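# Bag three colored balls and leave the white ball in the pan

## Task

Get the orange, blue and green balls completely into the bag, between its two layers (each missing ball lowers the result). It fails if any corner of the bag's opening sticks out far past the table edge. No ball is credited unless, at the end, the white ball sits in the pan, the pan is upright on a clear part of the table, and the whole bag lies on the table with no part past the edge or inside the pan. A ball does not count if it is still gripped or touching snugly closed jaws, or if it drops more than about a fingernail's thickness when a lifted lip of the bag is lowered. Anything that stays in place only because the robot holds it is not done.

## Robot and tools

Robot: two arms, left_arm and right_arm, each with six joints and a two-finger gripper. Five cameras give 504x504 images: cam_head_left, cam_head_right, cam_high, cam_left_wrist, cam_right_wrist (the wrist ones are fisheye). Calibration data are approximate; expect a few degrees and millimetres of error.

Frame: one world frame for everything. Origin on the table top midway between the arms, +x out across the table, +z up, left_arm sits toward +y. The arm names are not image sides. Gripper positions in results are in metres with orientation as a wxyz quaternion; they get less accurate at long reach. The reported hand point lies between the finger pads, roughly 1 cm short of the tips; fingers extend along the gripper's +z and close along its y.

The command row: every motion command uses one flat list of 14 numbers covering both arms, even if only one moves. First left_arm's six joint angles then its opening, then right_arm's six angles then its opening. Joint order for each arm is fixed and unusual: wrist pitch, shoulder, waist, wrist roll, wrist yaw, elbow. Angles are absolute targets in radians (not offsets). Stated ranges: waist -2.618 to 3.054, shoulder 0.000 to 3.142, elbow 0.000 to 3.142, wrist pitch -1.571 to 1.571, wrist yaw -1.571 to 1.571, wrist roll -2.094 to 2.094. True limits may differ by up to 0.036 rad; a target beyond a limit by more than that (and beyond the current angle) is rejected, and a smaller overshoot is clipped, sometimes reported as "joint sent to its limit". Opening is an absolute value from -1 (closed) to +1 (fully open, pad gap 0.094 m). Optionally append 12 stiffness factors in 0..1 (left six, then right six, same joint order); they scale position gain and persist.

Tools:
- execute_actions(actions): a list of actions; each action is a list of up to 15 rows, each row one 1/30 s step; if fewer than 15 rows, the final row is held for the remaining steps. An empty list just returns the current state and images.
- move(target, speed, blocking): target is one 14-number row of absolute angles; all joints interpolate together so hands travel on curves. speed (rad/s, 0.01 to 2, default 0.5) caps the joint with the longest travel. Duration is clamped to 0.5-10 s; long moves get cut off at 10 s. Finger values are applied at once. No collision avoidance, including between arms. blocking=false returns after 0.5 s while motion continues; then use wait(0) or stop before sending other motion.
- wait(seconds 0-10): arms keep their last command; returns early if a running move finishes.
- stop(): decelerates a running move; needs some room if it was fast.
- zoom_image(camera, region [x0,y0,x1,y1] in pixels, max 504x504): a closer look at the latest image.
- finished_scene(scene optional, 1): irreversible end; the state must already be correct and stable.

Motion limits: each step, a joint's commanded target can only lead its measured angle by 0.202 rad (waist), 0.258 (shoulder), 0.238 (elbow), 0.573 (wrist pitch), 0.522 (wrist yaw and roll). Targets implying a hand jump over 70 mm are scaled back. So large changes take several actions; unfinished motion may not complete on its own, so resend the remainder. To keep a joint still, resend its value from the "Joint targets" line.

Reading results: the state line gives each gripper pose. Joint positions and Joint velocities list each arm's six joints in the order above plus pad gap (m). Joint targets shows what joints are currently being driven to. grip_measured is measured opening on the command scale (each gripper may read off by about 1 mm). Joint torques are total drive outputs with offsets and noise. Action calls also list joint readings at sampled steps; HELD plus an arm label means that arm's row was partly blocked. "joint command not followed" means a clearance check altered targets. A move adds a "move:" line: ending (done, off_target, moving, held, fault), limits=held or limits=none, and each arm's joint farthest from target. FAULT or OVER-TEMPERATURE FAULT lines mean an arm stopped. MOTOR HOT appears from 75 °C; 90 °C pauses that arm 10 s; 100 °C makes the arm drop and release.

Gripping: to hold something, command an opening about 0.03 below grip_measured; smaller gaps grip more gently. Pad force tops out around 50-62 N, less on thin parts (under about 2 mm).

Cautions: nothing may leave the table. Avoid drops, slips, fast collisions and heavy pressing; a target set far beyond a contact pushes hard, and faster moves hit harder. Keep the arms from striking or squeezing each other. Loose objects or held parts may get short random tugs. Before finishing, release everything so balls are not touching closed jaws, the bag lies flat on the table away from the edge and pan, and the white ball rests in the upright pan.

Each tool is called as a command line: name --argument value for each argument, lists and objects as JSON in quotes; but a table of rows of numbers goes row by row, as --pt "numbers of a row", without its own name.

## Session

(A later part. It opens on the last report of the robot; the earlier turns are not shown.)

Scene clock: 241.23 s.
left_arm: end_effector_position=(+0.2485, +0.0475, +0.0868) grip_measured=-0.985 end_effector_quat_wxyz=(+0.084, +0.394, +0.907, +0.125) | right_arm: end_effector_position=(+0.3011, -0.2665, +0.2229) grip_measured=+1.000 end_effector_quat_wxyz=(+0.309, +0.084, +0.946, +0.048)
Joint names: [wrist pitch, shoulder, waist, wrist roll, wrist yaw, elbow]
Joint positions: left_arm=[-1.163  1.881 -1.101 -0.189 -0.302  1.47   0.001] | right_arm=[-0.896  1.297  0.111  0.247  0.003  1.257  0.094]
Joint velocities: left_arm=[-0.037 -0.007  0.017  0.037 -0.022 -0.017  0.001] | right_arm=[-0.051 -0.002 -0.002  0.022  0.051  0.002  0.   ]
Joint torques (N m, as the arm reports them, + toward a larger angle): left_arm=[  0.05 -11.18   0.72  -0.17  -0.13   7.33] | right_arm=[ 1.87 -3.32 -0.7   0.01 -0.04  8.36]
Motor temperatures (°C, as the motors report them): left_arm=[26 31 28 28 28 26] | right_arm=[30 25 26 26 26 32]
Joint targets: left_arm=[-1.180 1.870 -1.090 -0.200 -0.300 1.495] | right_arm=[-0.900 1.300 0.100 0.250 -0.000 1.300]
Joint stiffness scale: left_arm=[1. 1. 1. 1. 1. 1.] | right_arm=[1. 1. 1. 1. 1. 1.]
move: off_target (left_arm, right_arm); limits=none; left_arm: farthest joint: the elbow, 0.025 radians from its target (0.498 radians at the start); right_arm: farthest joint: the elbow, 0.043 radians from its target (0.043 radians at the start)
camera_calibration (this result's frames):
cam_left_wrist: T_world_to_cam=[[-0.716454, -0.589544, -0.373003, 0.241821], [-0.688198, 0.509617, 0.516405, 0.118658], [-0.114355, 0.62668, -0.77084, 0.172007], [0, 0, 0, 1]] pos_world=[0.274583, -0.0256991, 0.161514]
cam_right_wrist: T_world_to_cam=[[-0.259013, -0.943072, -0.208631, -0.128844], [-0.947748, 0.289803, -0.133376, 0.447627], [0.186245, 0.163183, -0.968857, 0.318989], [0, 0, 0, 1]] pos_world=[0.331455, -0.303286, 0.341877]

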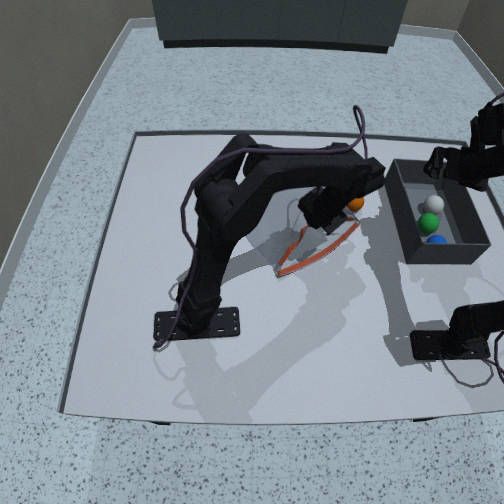

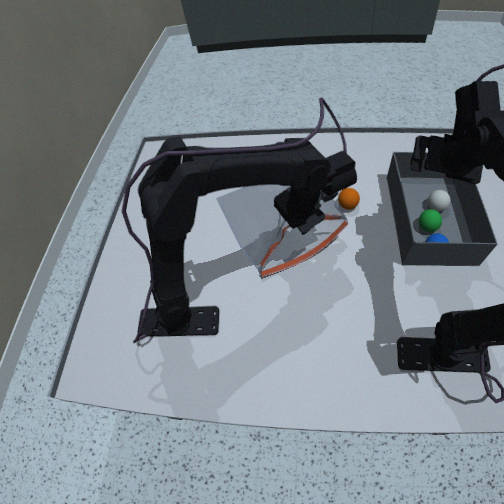

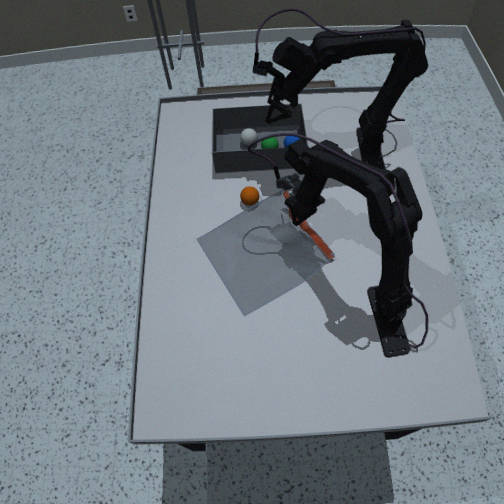

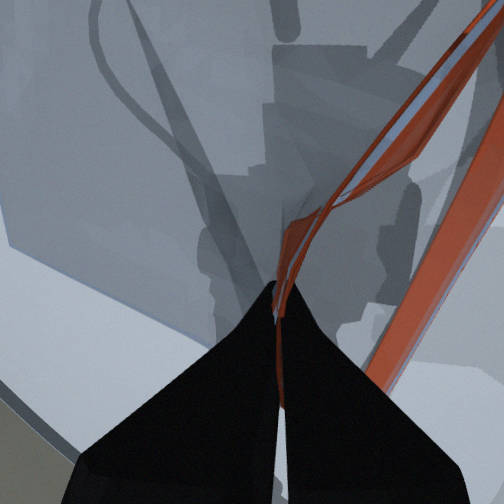

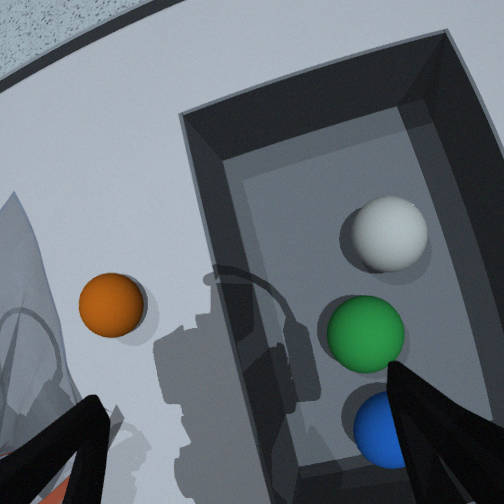

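move --target '[-1.18,1.87,-1.09,-0.2,-0.3,1.495,-1,-1.33,2.21,0.46,1.28,0,2.11,0.7]' --speed 0.6

Scene clock: 281.00 s.
left_arm: end_effector_position=(+0.2484, +0.0475, +0.0867) grip_measured=-0.985 end_effector_quat_wxyz=(+0.083, +0.394, +0.907, +0.125) | right_arm: end_effector_position=(+0.3746, -0.1067, +0.1014) grip_measured=+0.703 end_effector_quat_wxyz=(+0.031, +0.417, +0.908, +0.036)
Joint names: [wrist pitch, shoulder, waist, wrist roll, wrist yaw, elbow]
Joint positions: left_arm=[-1.163  1.881 -1.101 -0.189 -0.301  1.47   0.001] | right_arm=[-1.317  2.223  0.455  1.275 -0.002  2.063  0.08 ]
Joint velocities: left_arm=[ 0.037 -0.002 -0.017  0.037  0.037 -0.022 -0.001] | right_arm=[ 0.007 -0.012  0.007  0.066 -0.066  0.017 -0.001]
Joint torques (N m, as the arm reports them, + toward a larger angle): left_arm=[  0.02 -11.25   0.69  -0.15  -0.12   7.33] | right_arm=[  0.79 -10.73   0.34   0.02   0.     8.  ]
Motor temperatures (°C, as the motors report them): left_arm=[26 31 28 28 27 27] | right_arm=[30 26 26 26 26 33]
Joint targets: left_arm=[-1.180 1.870 -1.090 -0.200 -0.300 1.495] | right_arm=[-1.330 2.210 0.460 1.280 -0.000 2.110]
Joint stiffness scale: left_arm=[1. 1. 1. 1. 1. 1.] | right_arm=[1. 1. 1. 1. 1. 1.]
move: off_target (left_arm, right_arm); limits=none; left_arm: farthest joint: the elbow, 0.025 radians from its target (0.025 radians at the start); right_arm: farthest joint: the elbow, 0.047 radians from its target (0.853 radians at the start)
camera_calibration (this result's frames):
cam_left_wrist: T_world_to_cam=[[-0.716769, -0.589577, -0.372345, 0.24172], [-0.687761, 0.509659, 0.516946, 0.118407], [-0.115011, 0.626615, -0.770796, 0.172115], [0, 0, 0, 1]] pos_world=[0.274488, -0.0256843, 0.161458]
cam_right_wrist: T_world_to_cam=[[-0.844021, -0.531469, -0.0718924, 0.264774], [-0.506926, 0.746817, 0.430454, 0.28121], [-0.175083, 0.399756, -0.899745, 0.315133], [0, 0, 0, 1]] pos_world=[0.421202, -0.195269, 0.181527]

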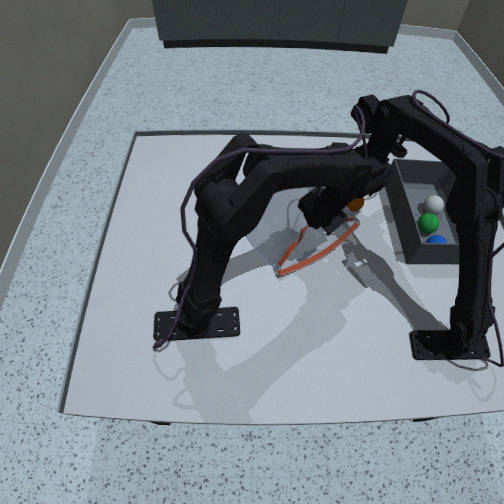

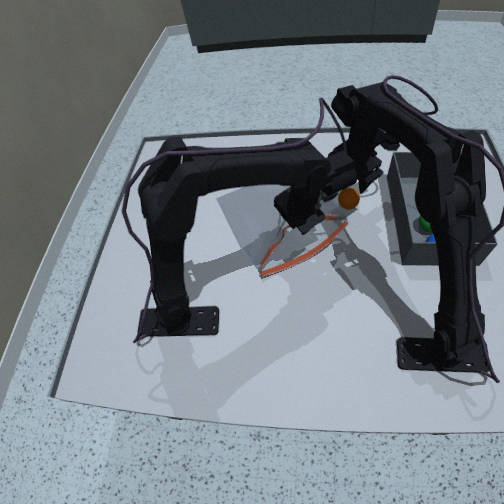

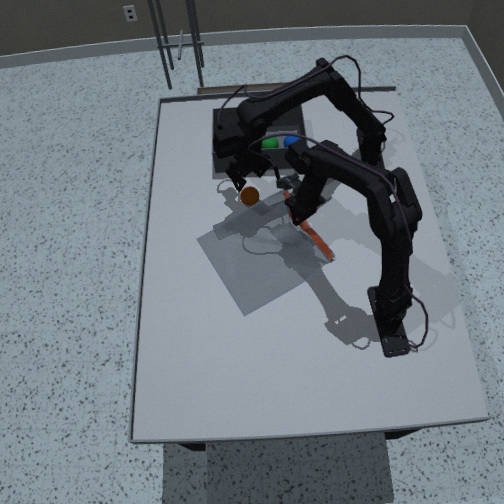

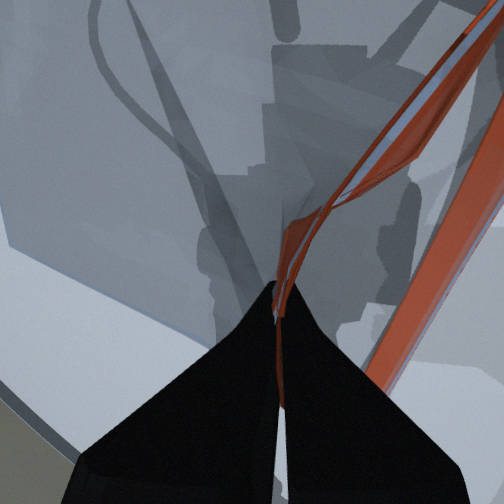

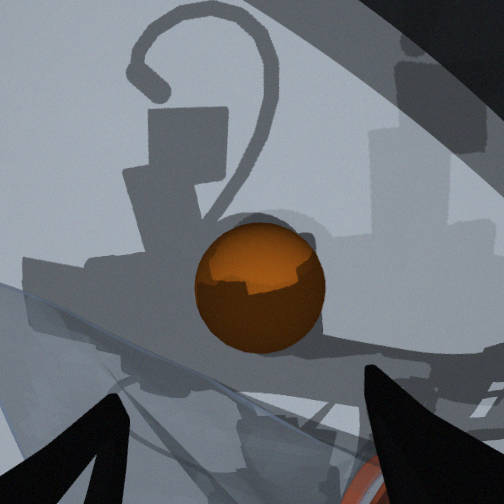

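move --target '[-1.18,1.87,-1.09,-0.2,-0.3,1.495,-1,-1.03,2.22,0.445,1.0,0,1.81,0.7]' --speed 0.3

Scene clock: 289.00 s.
left_arm: end_effector_position=(+0.2484, +0.0475, +0.0867) grip_measured=-0.985 end_effector_quat_wxyz=(+0.083, +0.394, +0.907, +0.125) | right_arm: end_effector_position=(+0.3809, -0.1039, +0.0415) grip_measured=+0.703 end_effector_quat_wxyz=(+0.049, +0.291, +0.954, +0.043)
Joint names: [wrist pitch, shoulder, waist, wrist roll, wrist yaw, elbow]
Joint positions: left_arm=[-1.163  1.881 -1.101 -0.189 -0.301  1.47   0.001] | right_arm=[-1.041  2.226  0.455  1.006 -0.002  1.825  0.08 ]
Joint velocities: left_arm=[ 0.022 -0.002 -0.002 -0.051 -0.066 -0.027 -0.   ] | right_arm=[-0.007 -0.007  0.027  0.11  -0.037  0.007 -0.001]
Joint torques (N m, as the arm reports them, + toward a larger angle): left_arm=[  0.03 -11.22   0.69  -0.15  -0.12   7.33] | right_arm=[  1.13 -10.35  -0.67  -0.11   0.     4.14]
Motor temperatures (°C, as the motors report them): left_arm=[26 31 28 28 27 28] | right_arm=[29 28 26 26 26 33]
Joint targets: left_arm=[-1.180 1.870 -1.090 -0.200 -0.300 1.495] | right_arm=[-1.030 2.220 0.445 1.000 -0.000 1.810]
Joint stiffness scale: left_arm=[1. 1. 1. 1. 1. 1.] | right_arm=[1. 1. 1. 1. 1. 1.]
move: off_target (left_arm); limits=none; left_arm: farthest joint: the elbow, 0.025 radians from its target (0.025 radians at the start); right_arm: farthest joint: the elbow, 0.015 radians from its target (0.253 radians at the start)
camera_calibration (this result's frames):
cam_left_wrist: T_world_to_cam=[[-0.716531, -0.589874, -0.372333, 0.241674], [-0.687978, 0.509457, 0.516855, 0.118479], [-0.115191, 0.6265, -0.770862, 0.172171], [0, 0, 0, 1]] pos_world=[0.27451, -0.0256677, 0.161467]
cam_right_wrist: T_world_to_cam=[[-0.67008, -0.735892, -0.0972391, 0.180757], [-0.704802, 0.589654, 0.394414, 0.368678], [-0.232909, 0.332824, -0.913773, 0.276813], [0, 0, 0, 1]] pos_world=[0.445439, -0.176505, 0.125109]

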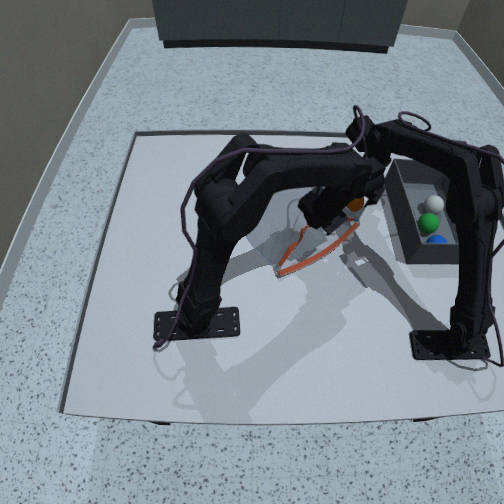

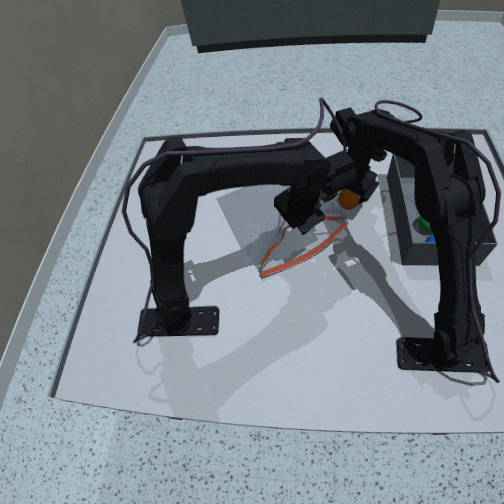

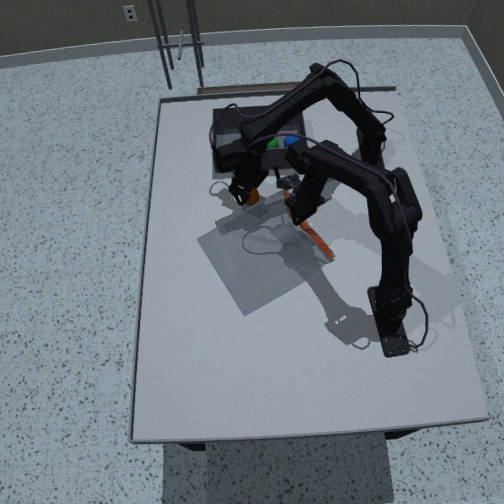

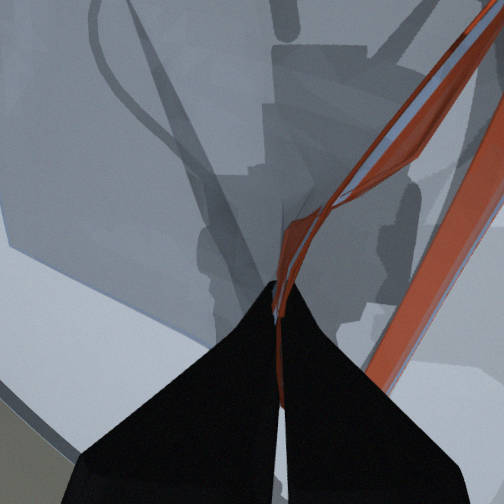

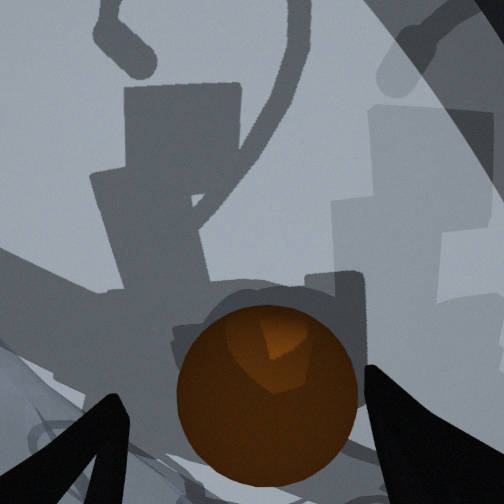

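move --target '[-1.18,1.87,-1.09,-0.2,-0.3,1.495,-1,-1.03,2.22,0.445,1.0,0,1.77,0.7]' --speed 0.1

execute_actions --actions '[[[-1.18,1.87,-1.09,-0.2,-0.3,1.495,-1,-1.03,2.22,0.445,1.0,0,1.77,0.35]],[[-1.18,1.87,-1.09,-0.2,-0.3,1.495,-1,-1.03,2.22,0.445,1.0,0,1.77,0.15]]]'

Scene clock: 294.27 s.
left_arm: end_effector_position=(+0.2484, +0.0475, +0.0867) grip_measured=-0.985 end_effector_quat_wxyz=(+0.083, +0.394, +0.907, +0.125) | right_arm: end_effector_position=(+0.3711, -0.1082, +0.0307) grip_measured=+0.703 end_effector_quat_wxyz=(+0.035, +0.291, +0.955, +0.031)
Joint names: [wrist pitch, shoulder, waist, wrist roll, wrist yaw, elbow]
Joint positions: left_arm=[-1.163  1.881 -1.101 -0.189 -0.301  1.47   0.001] | right_arm=[-1.038  2.226  0.455  1.006 -0.002  1.786  0.08 ]
Joint velocities: left_arm=[-0.007  0.012  0.002 -0.007 -0.066 -0.017  0.   ] | right_arm=[ 0.007 -0.007 -0.017 -0.007 -0.051 -0.002  0.001]
Joint torques (N m, as the arm reports them, + toward a larger angle): left_arm=[  0.03 -11.2    0.73  -0.14  -0.13   7.33] | right_arm=[  1.03 -10.18  -0.67  -0.1    0.     4.04]
Motor temperatures (°C, as the motors report them): left_arm=[26 31 28 28 27 28] | right_arm=[29 28 26 26 26 33]
Joint targets: left_arm=[-1.180 1.870 -1.090 -0.200 -0.300 1.495] | right_arm=[-1.030 2.220 0.445 1.000 -0.000 1.770]
Joint stiffness scale: left_arm=[1. 1. 1. 1. 1. 1.] | right_arm=[1. 1. 1. 1. 1. 1.]
move: off_target (left_arm); limits=none; left_arm: farthest joint: the elbow, 0.025 radians from its target (0.025 radians at the start); right_arm: farthest joint: the elbow, 0.016 radians from its target (0.055 radians at the start)
camera_calibration (this result's frames):
cam_left_wrist: T_world_to_cam=[[-0.716531, -0.589874, -0.372333, 0.241674], [-0.687978, 0.509457, 0.516855, 0.118479], [-0.115191, 0.6265, -0.770862, 0.172171], [0, 0, 0, 1]] pos_world=[0.27451, -0.0256677, 0.161467]
cam_right_wrist: T_world_to_cam=[[-0.672478, -0.737327, -0.0642063, 0.169677], [-0.691706, 0.595262, 0.408907, 0.363844], [-0.263279, 0.319393, -0.910314, 0.275851], [0, 0, 0, 1]] pos_world=[0.438403, -0.17958, 0.113227]

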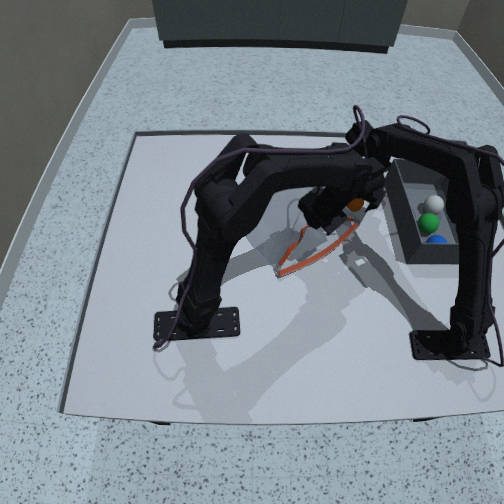

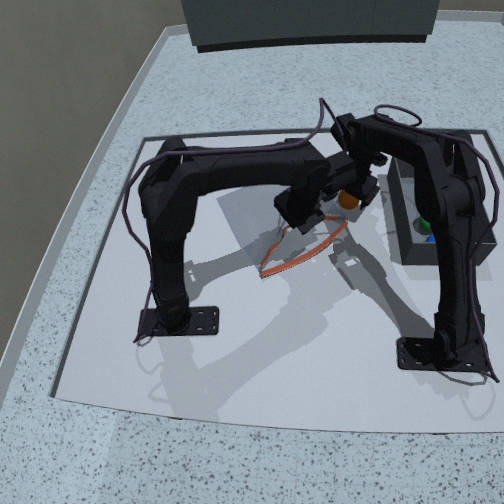

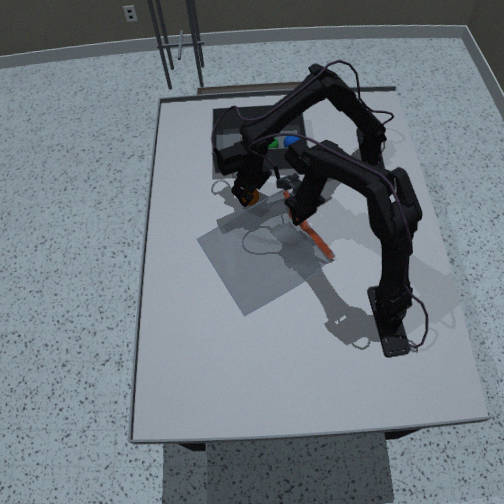

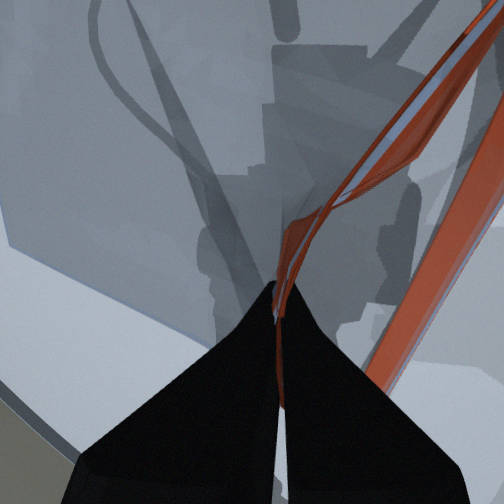

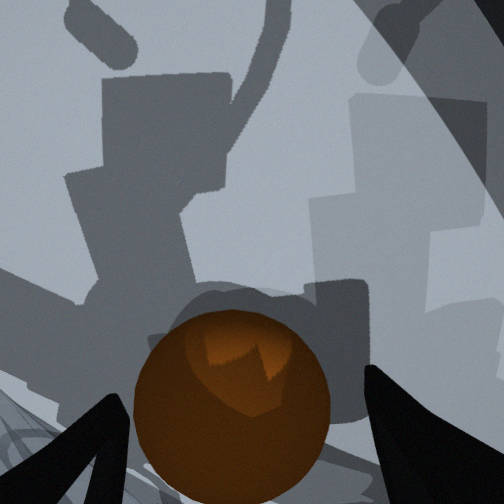

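Scene clock: 295.27 s.
left_arm: end_effector_position=(+0.2484, +0.0475, +0.0867) grip_measured=-0.985 end_effector_quat_wxyz=(+0.083, +0.394, +0.907, +0.125) | right_arm: end_effector_position=(+0.3711, -0.1082, +0.0307) grip_measured=+0.156 end_effector_quat_wxyz=(+0.035, +0.291, +0.956, +0.031)
Joint names: [wrist pitch, shoulder, waist, wrist roll, wrist yaw, elbow]
Joint positions: left_arm=[-1.163  1.881 -1.101 -0.189 -0.301  1.47   0.001] | right_arm=[-1.038  2.226  0.455  1.006 -0.002  1.786  0.054]
Joint velocities: left_arm=[ 0.037 -0.002  0.002  0.066  0.007  0.012  0.   ] | right_arm=[-0.037  0.012  0.002 -0.081 -0.037 -0.002 -0.   ]
Joint torques (N m, as the arm reports them, + toward a larger angle): left_arm=[  0.04 -11.2    0.72  -0.15  -0.13   7.33] | right_arm=[  1.03 -10.22  -0.66  -0.09   0.     4.05]
Motor temperatures (°C, as the motors report them): left_arm=[26 31 28 28 27 28] | right_arm=[29 29 26 26 26 32]
Joint targets: left_arm=[-1.180 1.870 -1.090 -0.200 -0.300 1.495] | right_arm=[-1.030 2.220 0.445 1.000 0.000 1.770]
Joint stiffness scale: left_arm=[1. 1. 1. 1. 1. 1.] | right_arm=[1. 1. 1. 1. 1. 1.]
Step readings (joint positions; steps 1 to 15: 1st action; 16 to 30: 2nd action):
0: left_arm=[-1.163 1.881 -1.101 -0.189 -0.301 1.470] | right_arm=[-1.038 2.226 0.455 1.006 -0.002 1.786]
1: left_arm=[-1.163 1.881 -1.101 -0.189 -0.301 1.470] | right_arm=[-1.038 2.226 0.455 1.006 -0.002 1.786]
2: left_arm=[-1.163 1.881 -1.101 -0.189 -0.301 1.470] | right_arm=[-1.038 2.226 0.455 1.006 -0.002 1.786]
4: left_arm=[-1.163 1.881 -1.101 -0.189 -0.301 1.470] | right_arm=[-1.038 2.226 0.455 1.006 -0.002 1.786]
8: left_arm=[-1.163 1.881 -1.101 -0.189 -0.301 1.470] | right_arm=[-1.038 2.226 0.455 1.006 -0.002 1.786]
15: left_arm=[-1.163 1.881 -1.101 -0.189 -0.301 1.470] | right_arm=[-1.038 2.226 0.455 1.006 -0.002 1.786]
16: left_arm=[-1.163 1.881 -1.101 -0.189 -0.301 1.470] | right_arm=[-1.038 2.226 0.455 1.006 -0.002 1.786]
17: left_arm=[-1.163 1.881 -1.101 -0.189 -0.301 1.470] | right_arm=[-1.038 2.226 0.455 1.006 -0.002 1.786]
19: left_arm=[-1.163 1.881 -1.101 -0.189 -0.301 1.470] | right_arm=[-1.038 2.226 0.455 1.006 -0.002 1.786]
23: left_arm=[-1.163 1.881 -1.101 -0.189 -0.301 1.470] | right_arm=[-1.038 2.226 0.455 1.006 -0.002 1.786]
30: Joint positions above
camera_calibration (this result's frames):
cam_left_wrist: T_world_to_cam=[[-0.716531, -0.589874, -0.372333, 0.241674], [-0.687978, 0.509457, 0.516855, 0.118479], [-0.115191, 0.6265, -0.770862, 0.172171], [0, 0, 0, 1]] pos_world=[0.27451, -0.0256677, 0.161467]
cam_right_wrist: T_world_to_cam=[[-0.672197, -0.737584, -0.0641925, 0.169545], [-0.691938, 0.595013, 0.408878, 0.363904], [-0.263386, 0.319264, -0.910329, 0.275878], [0, 0, 0, 1]] pos_world=[0.438429, -0.179552, 0.11323]

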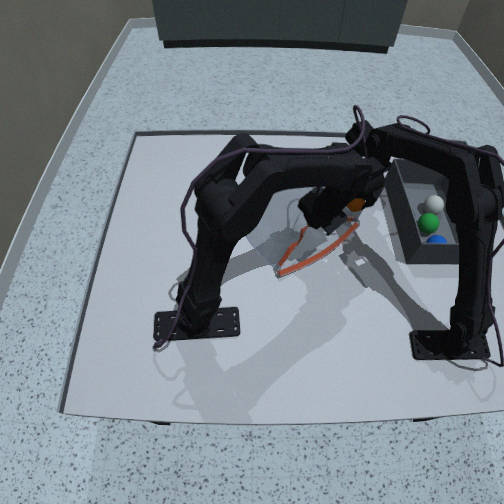

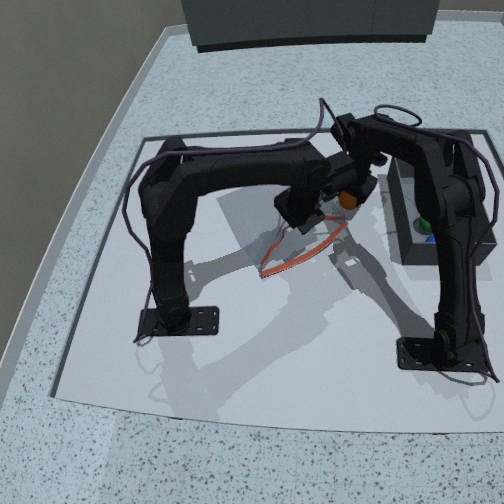

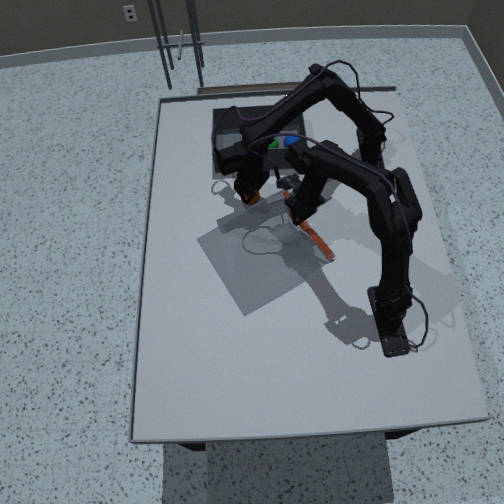

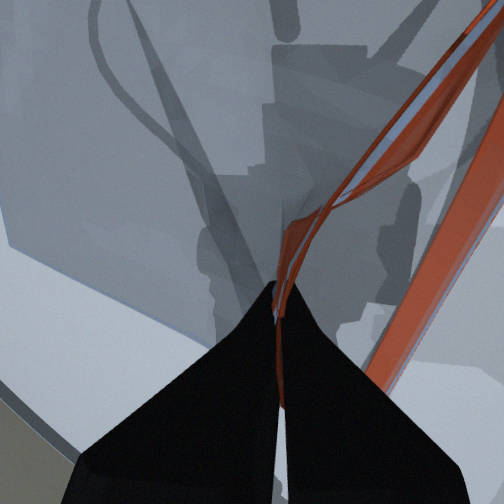

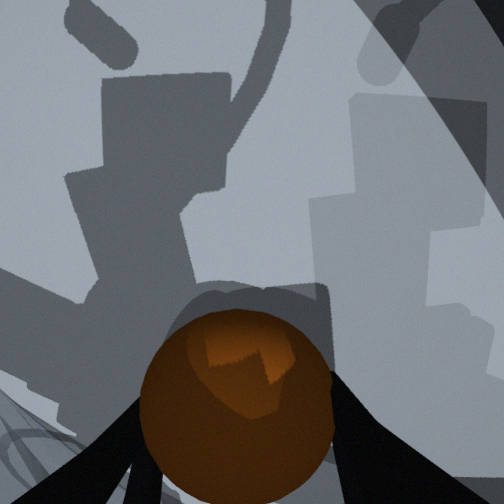

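execute_actions --actions '[[[-1.18,1.87,-1.09,-0.2,-0.3,1.495,-1,-1.03,2.22,0.445,1.0,0,1.77,0.115]]]'

move --target '[-1.18,1.87,-1.09,-0.2,-0.3,1.495,-1,-1.29,1.5,0.445,0.6,0,1.33,0.115]' --speed 0.6

move --target '[-1.225,1.87,-0.84,0,0.2,1.545,-1,0.19,1.0,0.91,0,0,0.22,0.115]' --speed 0.45

Scene clock: 306.70 s.
left_arm: end_effector_position=(+0.2484, +0.0475, +0.0867) grip_measured=-0.985 end_effector_quat_wxyz=(+0.083, +0.394, +0.907, +0.125) | right_arm: end_effector_position=(+0.3711, -0.1082, +0.0307) grip_measured=+0.123 end_effector_quat_wxyz=(+0.035, +0.291, +0.956, +0.031)
Joint names: [wrist pitch, shoulder, waist, wrist roll, wrist yaw, elbow]
Joint positions: left_arm=[-1.163  1.881 -1.101 -0.189 -0.301  1.47   0.001] | right_arm=[-1.038  2.226  0.455  1.006 -0.002  1.786  0.053]
Joint velocities: left_arm=[ 0.022 -0.017 -0.007 -0.007  0.007 -0.032 -0.001] | right_arm=[-0.037 -0.017 -0.002 -0.022 -0.022 -0.022 -0.   ]
Joint torques (N m, as the arm reports them, + toward a larger angle): left_arm=[  0.04 -11.21   0.7   -0.14  -0.12   7.33] | right_arm=[  1.03 -10.21  -0.67  -0.09   0.     4.05]
Motor temperatures (°C, as the motors report them): left_arm=[26 32 28 28 27 28] | right_arm=[29 30 26 26 26 32]
Joint targets: left_arm=[-1.180 1.870 -1.090 -0.200 -0.300 1.495] | right_arm=[-1.030 2.220 0.445 1.000 0.000 1.770]
Joint stiffness scale: left_arm=[1. 1. 1. 1. 1. 1.] | right_arm=[1. 1. 1. 1. 1. 1.]
Step readings (joint positions):
0: left_arm=[-1.163 1.881 -1.101 -0.189 -0.301 1.470] | right_arm=[-1.038 2.226 0.455 1.006 -0.002 1.786]
1: left_arm=[-1.163 1.881 -1.101 -0.189 -0.301 1.470] | right_arm=[-1.038 2.226 0.455 1.006 -0.002 1.786]
2: left_arm=[-1.163 1.881 -1.101 -0.189 -0.301 1.470] | right_arm=[-1.038 2.226 0.455 1.006 -0.002 1.786]
4: left_arm=[-1.163 1.881 -1.101 -0.189 -0.301 1.470] | right_arm=[-1.038 2.226 0.455 1.006 -0.002 1.786]
8: left_arm=[-1.163 1.881 -1.101 -0.189 -0.301 1.470] | right_arm=[-1.038 2.226 0.455 1.006 -0.002 1.786]
15: Joint positions above
camera_calibration (this result's frames):
cam_left_wrist: T_world_to_cam=[[-0.716531, -0.589874, -0.372333, 0.241674], [-0.687978, 0.509457, 0.516855, 0.118479], [-0.115191, 0.6265, -0.770862, 0.172171], [0, 0, 0, 1]] pos_world=[0.27451, -0.0256677, 0.161467]
cam_right_wrist: T_world_to_cam=[[-0.672197, -0.737584, -0.0641925, 0.169545], [-0.691938, 0.595013, 0.408878, 0.363904], [-0.263386, 0.319264, -0.910329, 0.275878], [0, 0, 0, 1]] pos_world=[0.438429, -0.179552, 0.11323]

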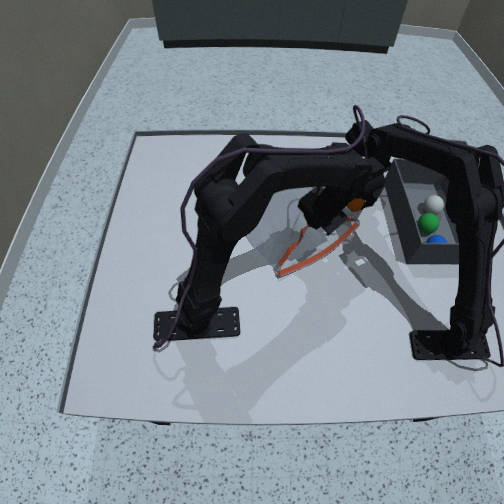

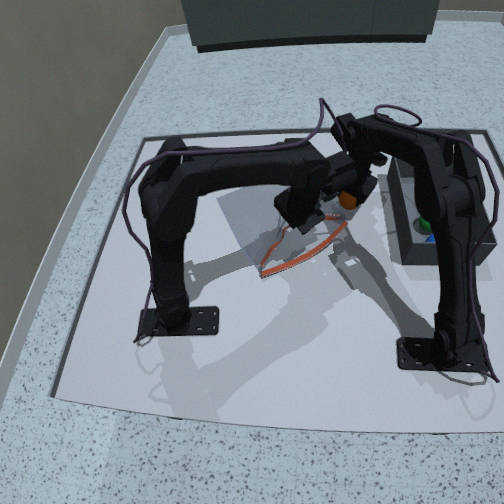

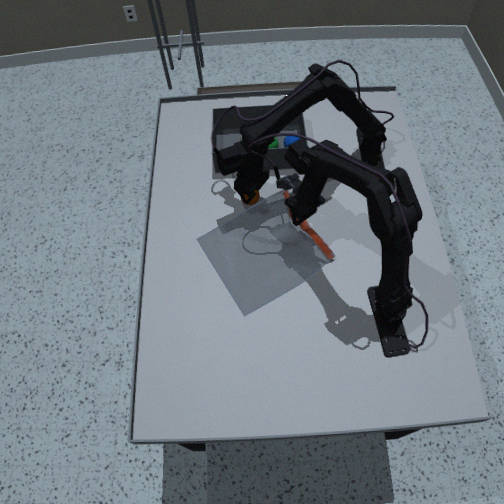

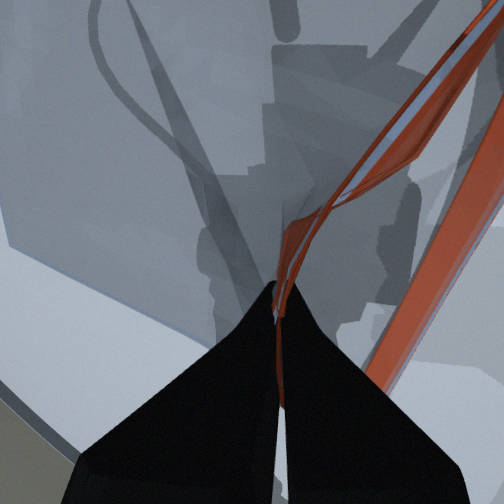

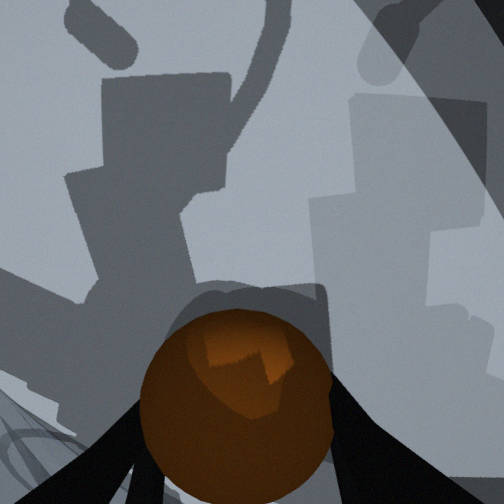

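Scene clock: 308.63 s.
left_arm: end_effector_position=(+0.2484, +0.0475, +0.0867) grip_measured=-0.985 end_effector_quat_wxyz=(+0.083, +0.394, +0.907, +0.125) | right_arm: end_effector_position=(+0.2204, -0.1745, +0.1538) grip_measured=+0.123 end_effector_quat_wxyz=(+0.052, +0.096, +0.994, +0.030)
Joint names: [wrist pitch, shoulder, waist, wrist roll, wrist yaw, elbow]
Joint positions: left_arm=[-1.163  1.881 -1.101 -0.189 -0.301  1.47   0.001] | right_arm=[-1.282  1.515  0.455  0.606 -0.002  1.347  0.053]
Joint velocities: left_arm=[-0.037 -0.002 -0.002 -0.037 -0.095 -0.002  0.001] | right_arm=[-0.022  0.012 -0.007 -0.007 -0.007 -0.002  0.001]
Joint torques (N m, as the arm reports them, + toward a larger angle): left_arm=[  0.02 -11.2    0.73  -0.14  -0.13   7.34] | right_arm=[ 0.92 -5.7  -0.67 -0.11  0.    4.1 ]
Motor temperatures (°C, as the motors report them): left_arm=[26 32 28 28 27 28] | right_arm=[29 30 26 26 26 32]
Joint targets: left_arm=[-1.180 1.870 -1.090 -0.200 -0.300 1.495] | right_arm=[-1.290 1.500 0.445 0.600 -0.000 1.330]
Joint stiffness scale: left_arm=[1. 1. 1. 1. 1. 1.] | right_arm=[1. 1. 1. 1. 1. 1.]
move: off_target (left_arm); limits=none; left_arm: farthest joint: the elbow, 0.025 radians from its target (0.025 radians at the start); right_arm: farthest joint: the elbow, 0.017 radians from its target (0.456 radians at the start)
camera_calibration (this result's frames):
cam_left_wrist: T_world_to_cam=[[-0.716531, -0.589874, -0.372333, 0.241674], [-0.687978, 0.509457, 0.516855, 0.118479], [-0.115191, 0.6265, -0.770862, 0.172171], [0, 0, 0, 1]] pos_world=[0.27451, -0.0256677, 0.161467]
cam_right_wrist: T_world_to_cam=[[-0.331588, -0.941398, -0.0617911, -0.0836928], [-0.886232, 0.28836, 0.362548, 0.245175], [-0.323484, 0.174978, -0.929914, 0.360443], [0, 0, 0, 1]] pos_world=[0.306128, -0.212557, 0.241122]

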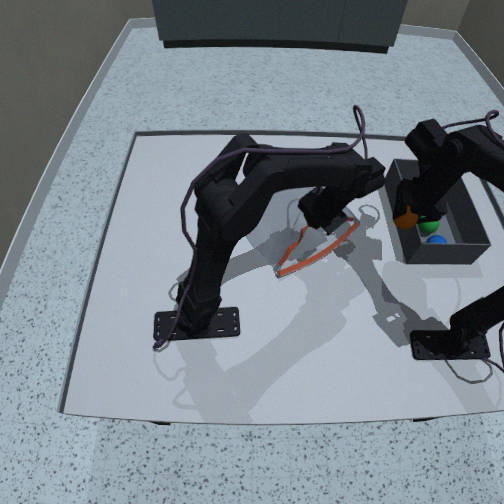

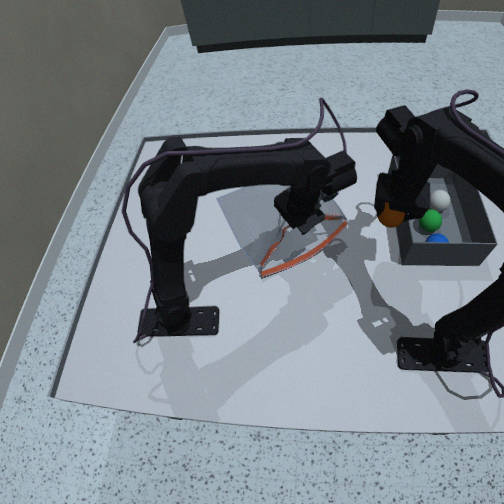

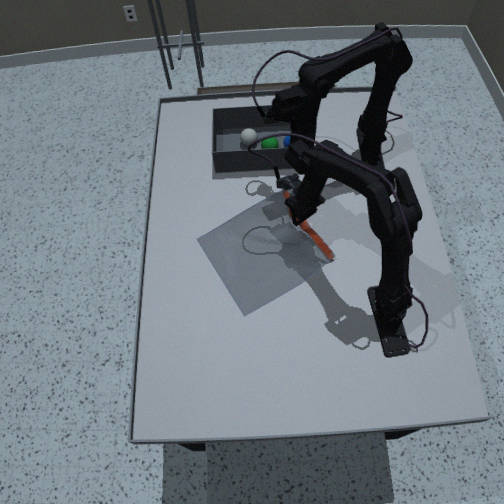

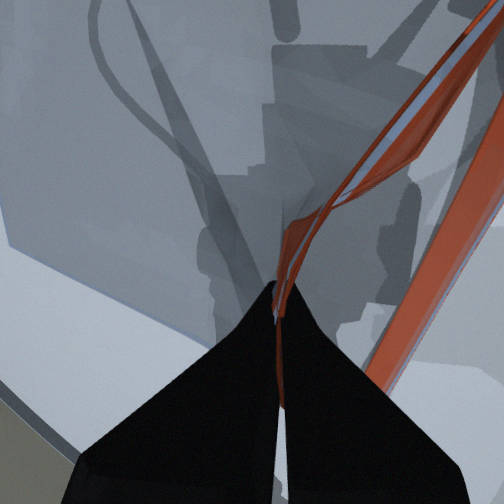

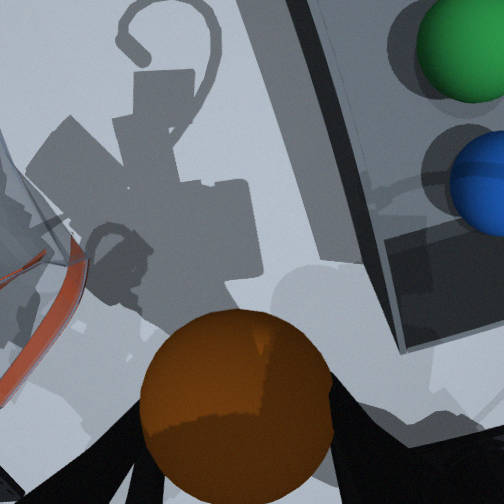

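Scene clock: 312.67 s.
left_arm: end_effector_position=(+0.2499, +0.0484, +0.0942) grip_measured=-0.985 end_effector_quat_wxyz=(-0.034, +0.364, +0.927, -0.088) | right_arm: end_effector_position=(+0.1541, -0.0635, +0.0682) grip_measured=+0.123 end_effector_quat_wxyz=(+0.416, -0.367, +0.810, +0.192)
Joint names: [wrist pitch, shoulder, waist, wrist roll, wrist yaw, elbow]
Joint positions: left_arm=[-1.208  1.881 -0.85  -0.01   0.188  1.519  0.001] | right_arm=[ 0.17   1.021  0.898  0.007 -0.002  0.233  0.053]
Joint velocities: left_arm=[-0.022 -0.012 -0.002 -0.022 -0.022  0.012 -0.001] | right_arm=[ 0.051  0.012 -0.007 -0.051  0.022  0.002  0.   ]
Joint torques (N m, as the arm reports them, + toward a larger angle): left_arm=[  0.04 -11.24   0.66   0.1    0.2    7.37] | right_arm=[ 2.56 -2.88  0.88 -0.09  0.    4.66]
Motor temperatures (°C, as the motors report them): left_arm=[26 32 28 28 27 28] | right_arm=[29 29 26 26 26 32]
Joint targets: left_arm=[-1.225 1.870 -0.840 0.000 0.200 1.545] | right_arm=[0.190 1.000 0.910 0.000 0.000 0.220]
Joint stiffness scale: left_arm=[1. 1. 1. 1. 1. 1.] | right_arm=[1. 1. 1. 1. 1. 1.]
move: off_target (left_arm, right_arm); limits=none; left_arm: farthest joint: the elbow, 0.026 radians from its target (0.075 radians at the start); right_arm: farthest joint: the shoulder, 0.021 radians from its target (0.515 radians at the start)
camera_calibration (this result's frames):
cam_left_wrist: T_world_to_cam=[[-0.726017, -0.679485, 0.105827, 0.207773], [-0.514951, 0.639179, 0.571206, 0.0605884], [-0.455768, 0.360209, -0.813956, 0.279635], [0, 0, 0, 1]] pos_world=[0.309496, 0.00172485, 0.171014]
cam_right_wrist: T_world_to_cam=[[0.676986, -0.72713, -0.113893, -0.144763], [-0.683481, -0.563704, -0.463779, 0.156394], [0.273026, 0.391816, -0.8786, 0.158329], [0, 0, 0, 1]] pos_world=[0.161667, -0.0791379, 0.195153]

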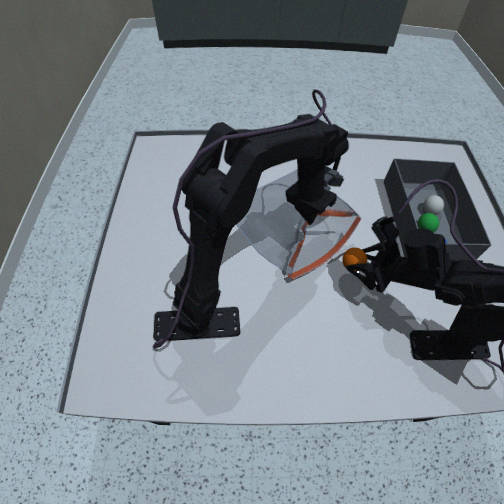

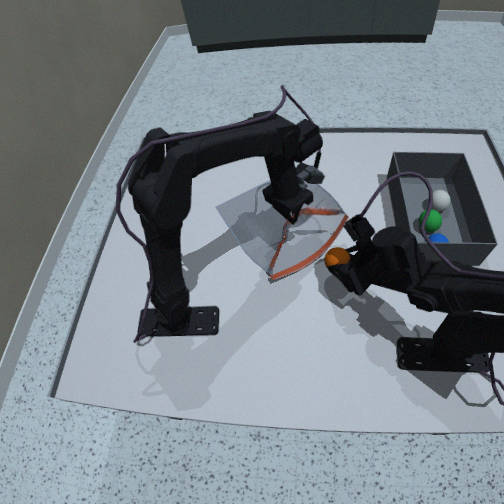

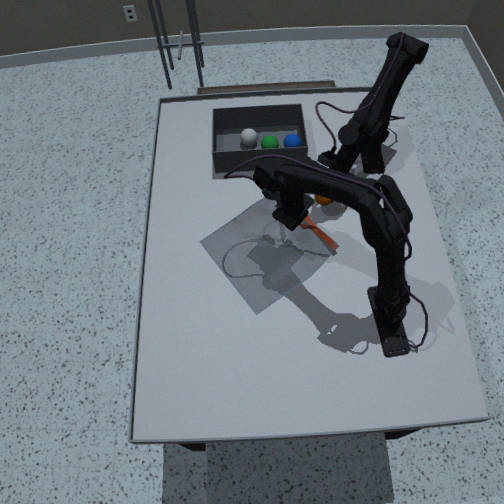

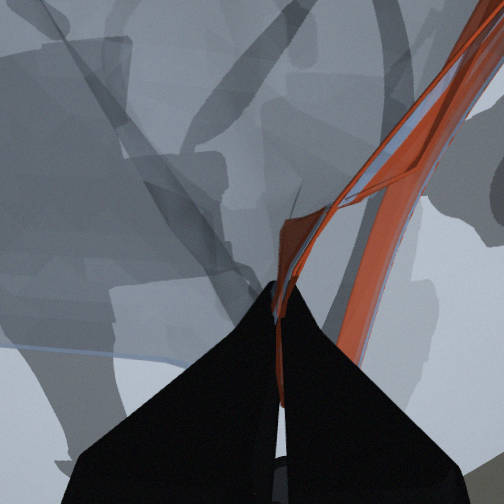

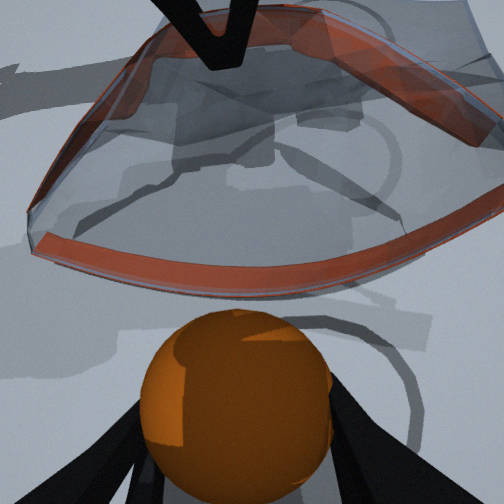

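move --target '[-1.225,1.87,-0.84,0,0.2,1.545,-1,0.95,1.665,0.91,0,0,0.36,0.115]' --speed 0.4

Scene clock: 321.80 s.
left_arm: end_effector_position=(+0.2499, +0.0484, +0.0942) grip_measured=-0.985 end_effector_quat_wxyz=(-0.034, +0.364, +0.927, -0.088) | right_arm: end_effector_position=(+0.2108, +0.0019, +0.0577) grip_measured=+0.123 end_effector_quat_wxyz=(+0.498, -0.345, +0.762, +0.230)
Joint names: [wrist pitch, shoulder, waist, wrist roll, wrist yaw, elbow]
Joint positions: left_arm=[-1.208  1.881 -0.85  -0.01   0.188  1.519  0.001] | right_arm=[ 0.929  1.661  0.898  0.006 -0.002  0.322  0.053]
Joint velocities: left_arm=[ 0.022 -0.002  0.007  0.022  0.007  0.002 -0.   ] | right_arm=[-0.037  0.012  0.002  0.007 -0.022  0.007  0.002]
Joint torques (N m, as the arm reports them, + toward a larger angle): left_arm=[  0.04 -11.25   0.67   0.11   0.2    7.38] | right_arm=[ 2.69 -4.2   0.87 -0.1   0.    6.22]
Motor temperatures (°C, as the motors report them): left_arm=[26 32 28 28 27 28] | right_arm=[31 28 26 26 26 32]
Joint targets: left_arm=[-1.225 1.870 -0.840 -0.000 0.200 1.545] | right_arm=[0.950 1.665 0.910 -0.000 0.000 0.360]
Joint stiffness scale: left_arm=[1. 1. 1. 1. 1. 1.] | right_arm=[1. 1. 1. 1. 1. 1.]
move: off_target (left_arm, right_arm); limits=none; left_arm: farthest joint: the elbow, 0.026 radians from its target (0.026 radians at the start); right_arm: farthest joint: the elbow, 0.038 radians from its target (0.127 radians at the start)
camera_calibration (this result's frames):
cam_left_wrist: T_world_to_cam=[[-0.726017, -0.679485, 0.105827, 0.207773], [-0.514951, 0.639179, 0.571206, 0.0605884], [-0.455768, 0.360209, -0.813956, 0.279635], [0, 0, 0, 1]] pos_world=[0.309496, 0.00172485, 0.171014]
cam_right_wrist: T_world_to_cam=[[0.694056, -0.707527, -0.133011, -0.139307], [-0.608059, -0.477207, -0.634459, 0.220977], [0.385423, 0.521228, -0.761426, 0.0772852], [0, 0, 0, 1]] pos_world=[0.201266, -0.0333955, 0.180518]

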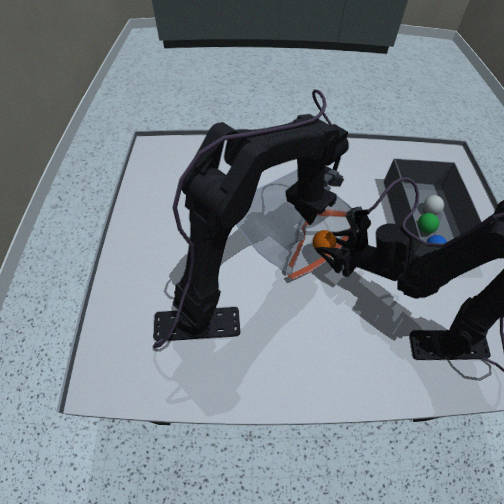

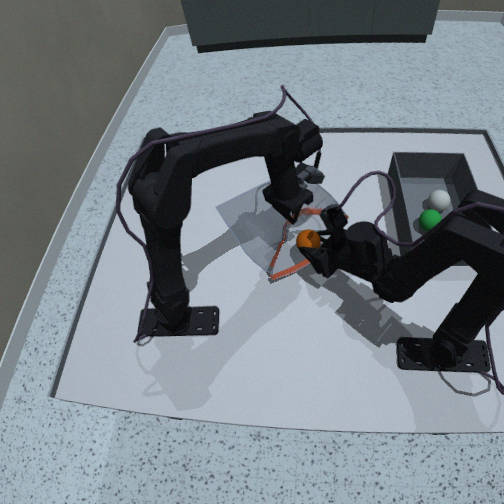

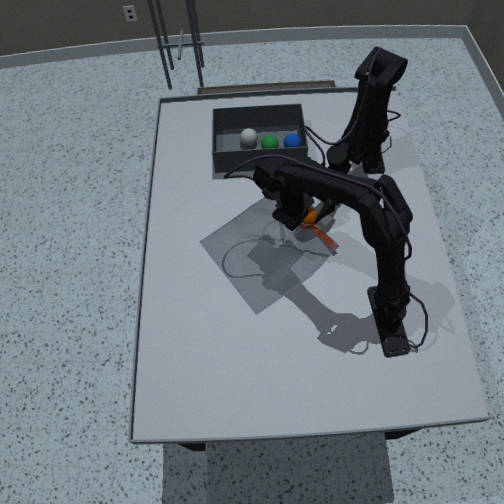

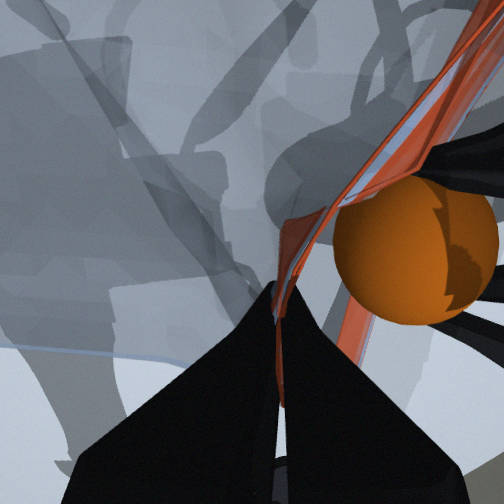

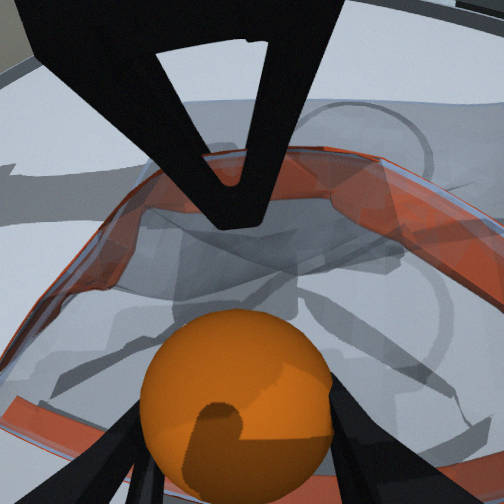

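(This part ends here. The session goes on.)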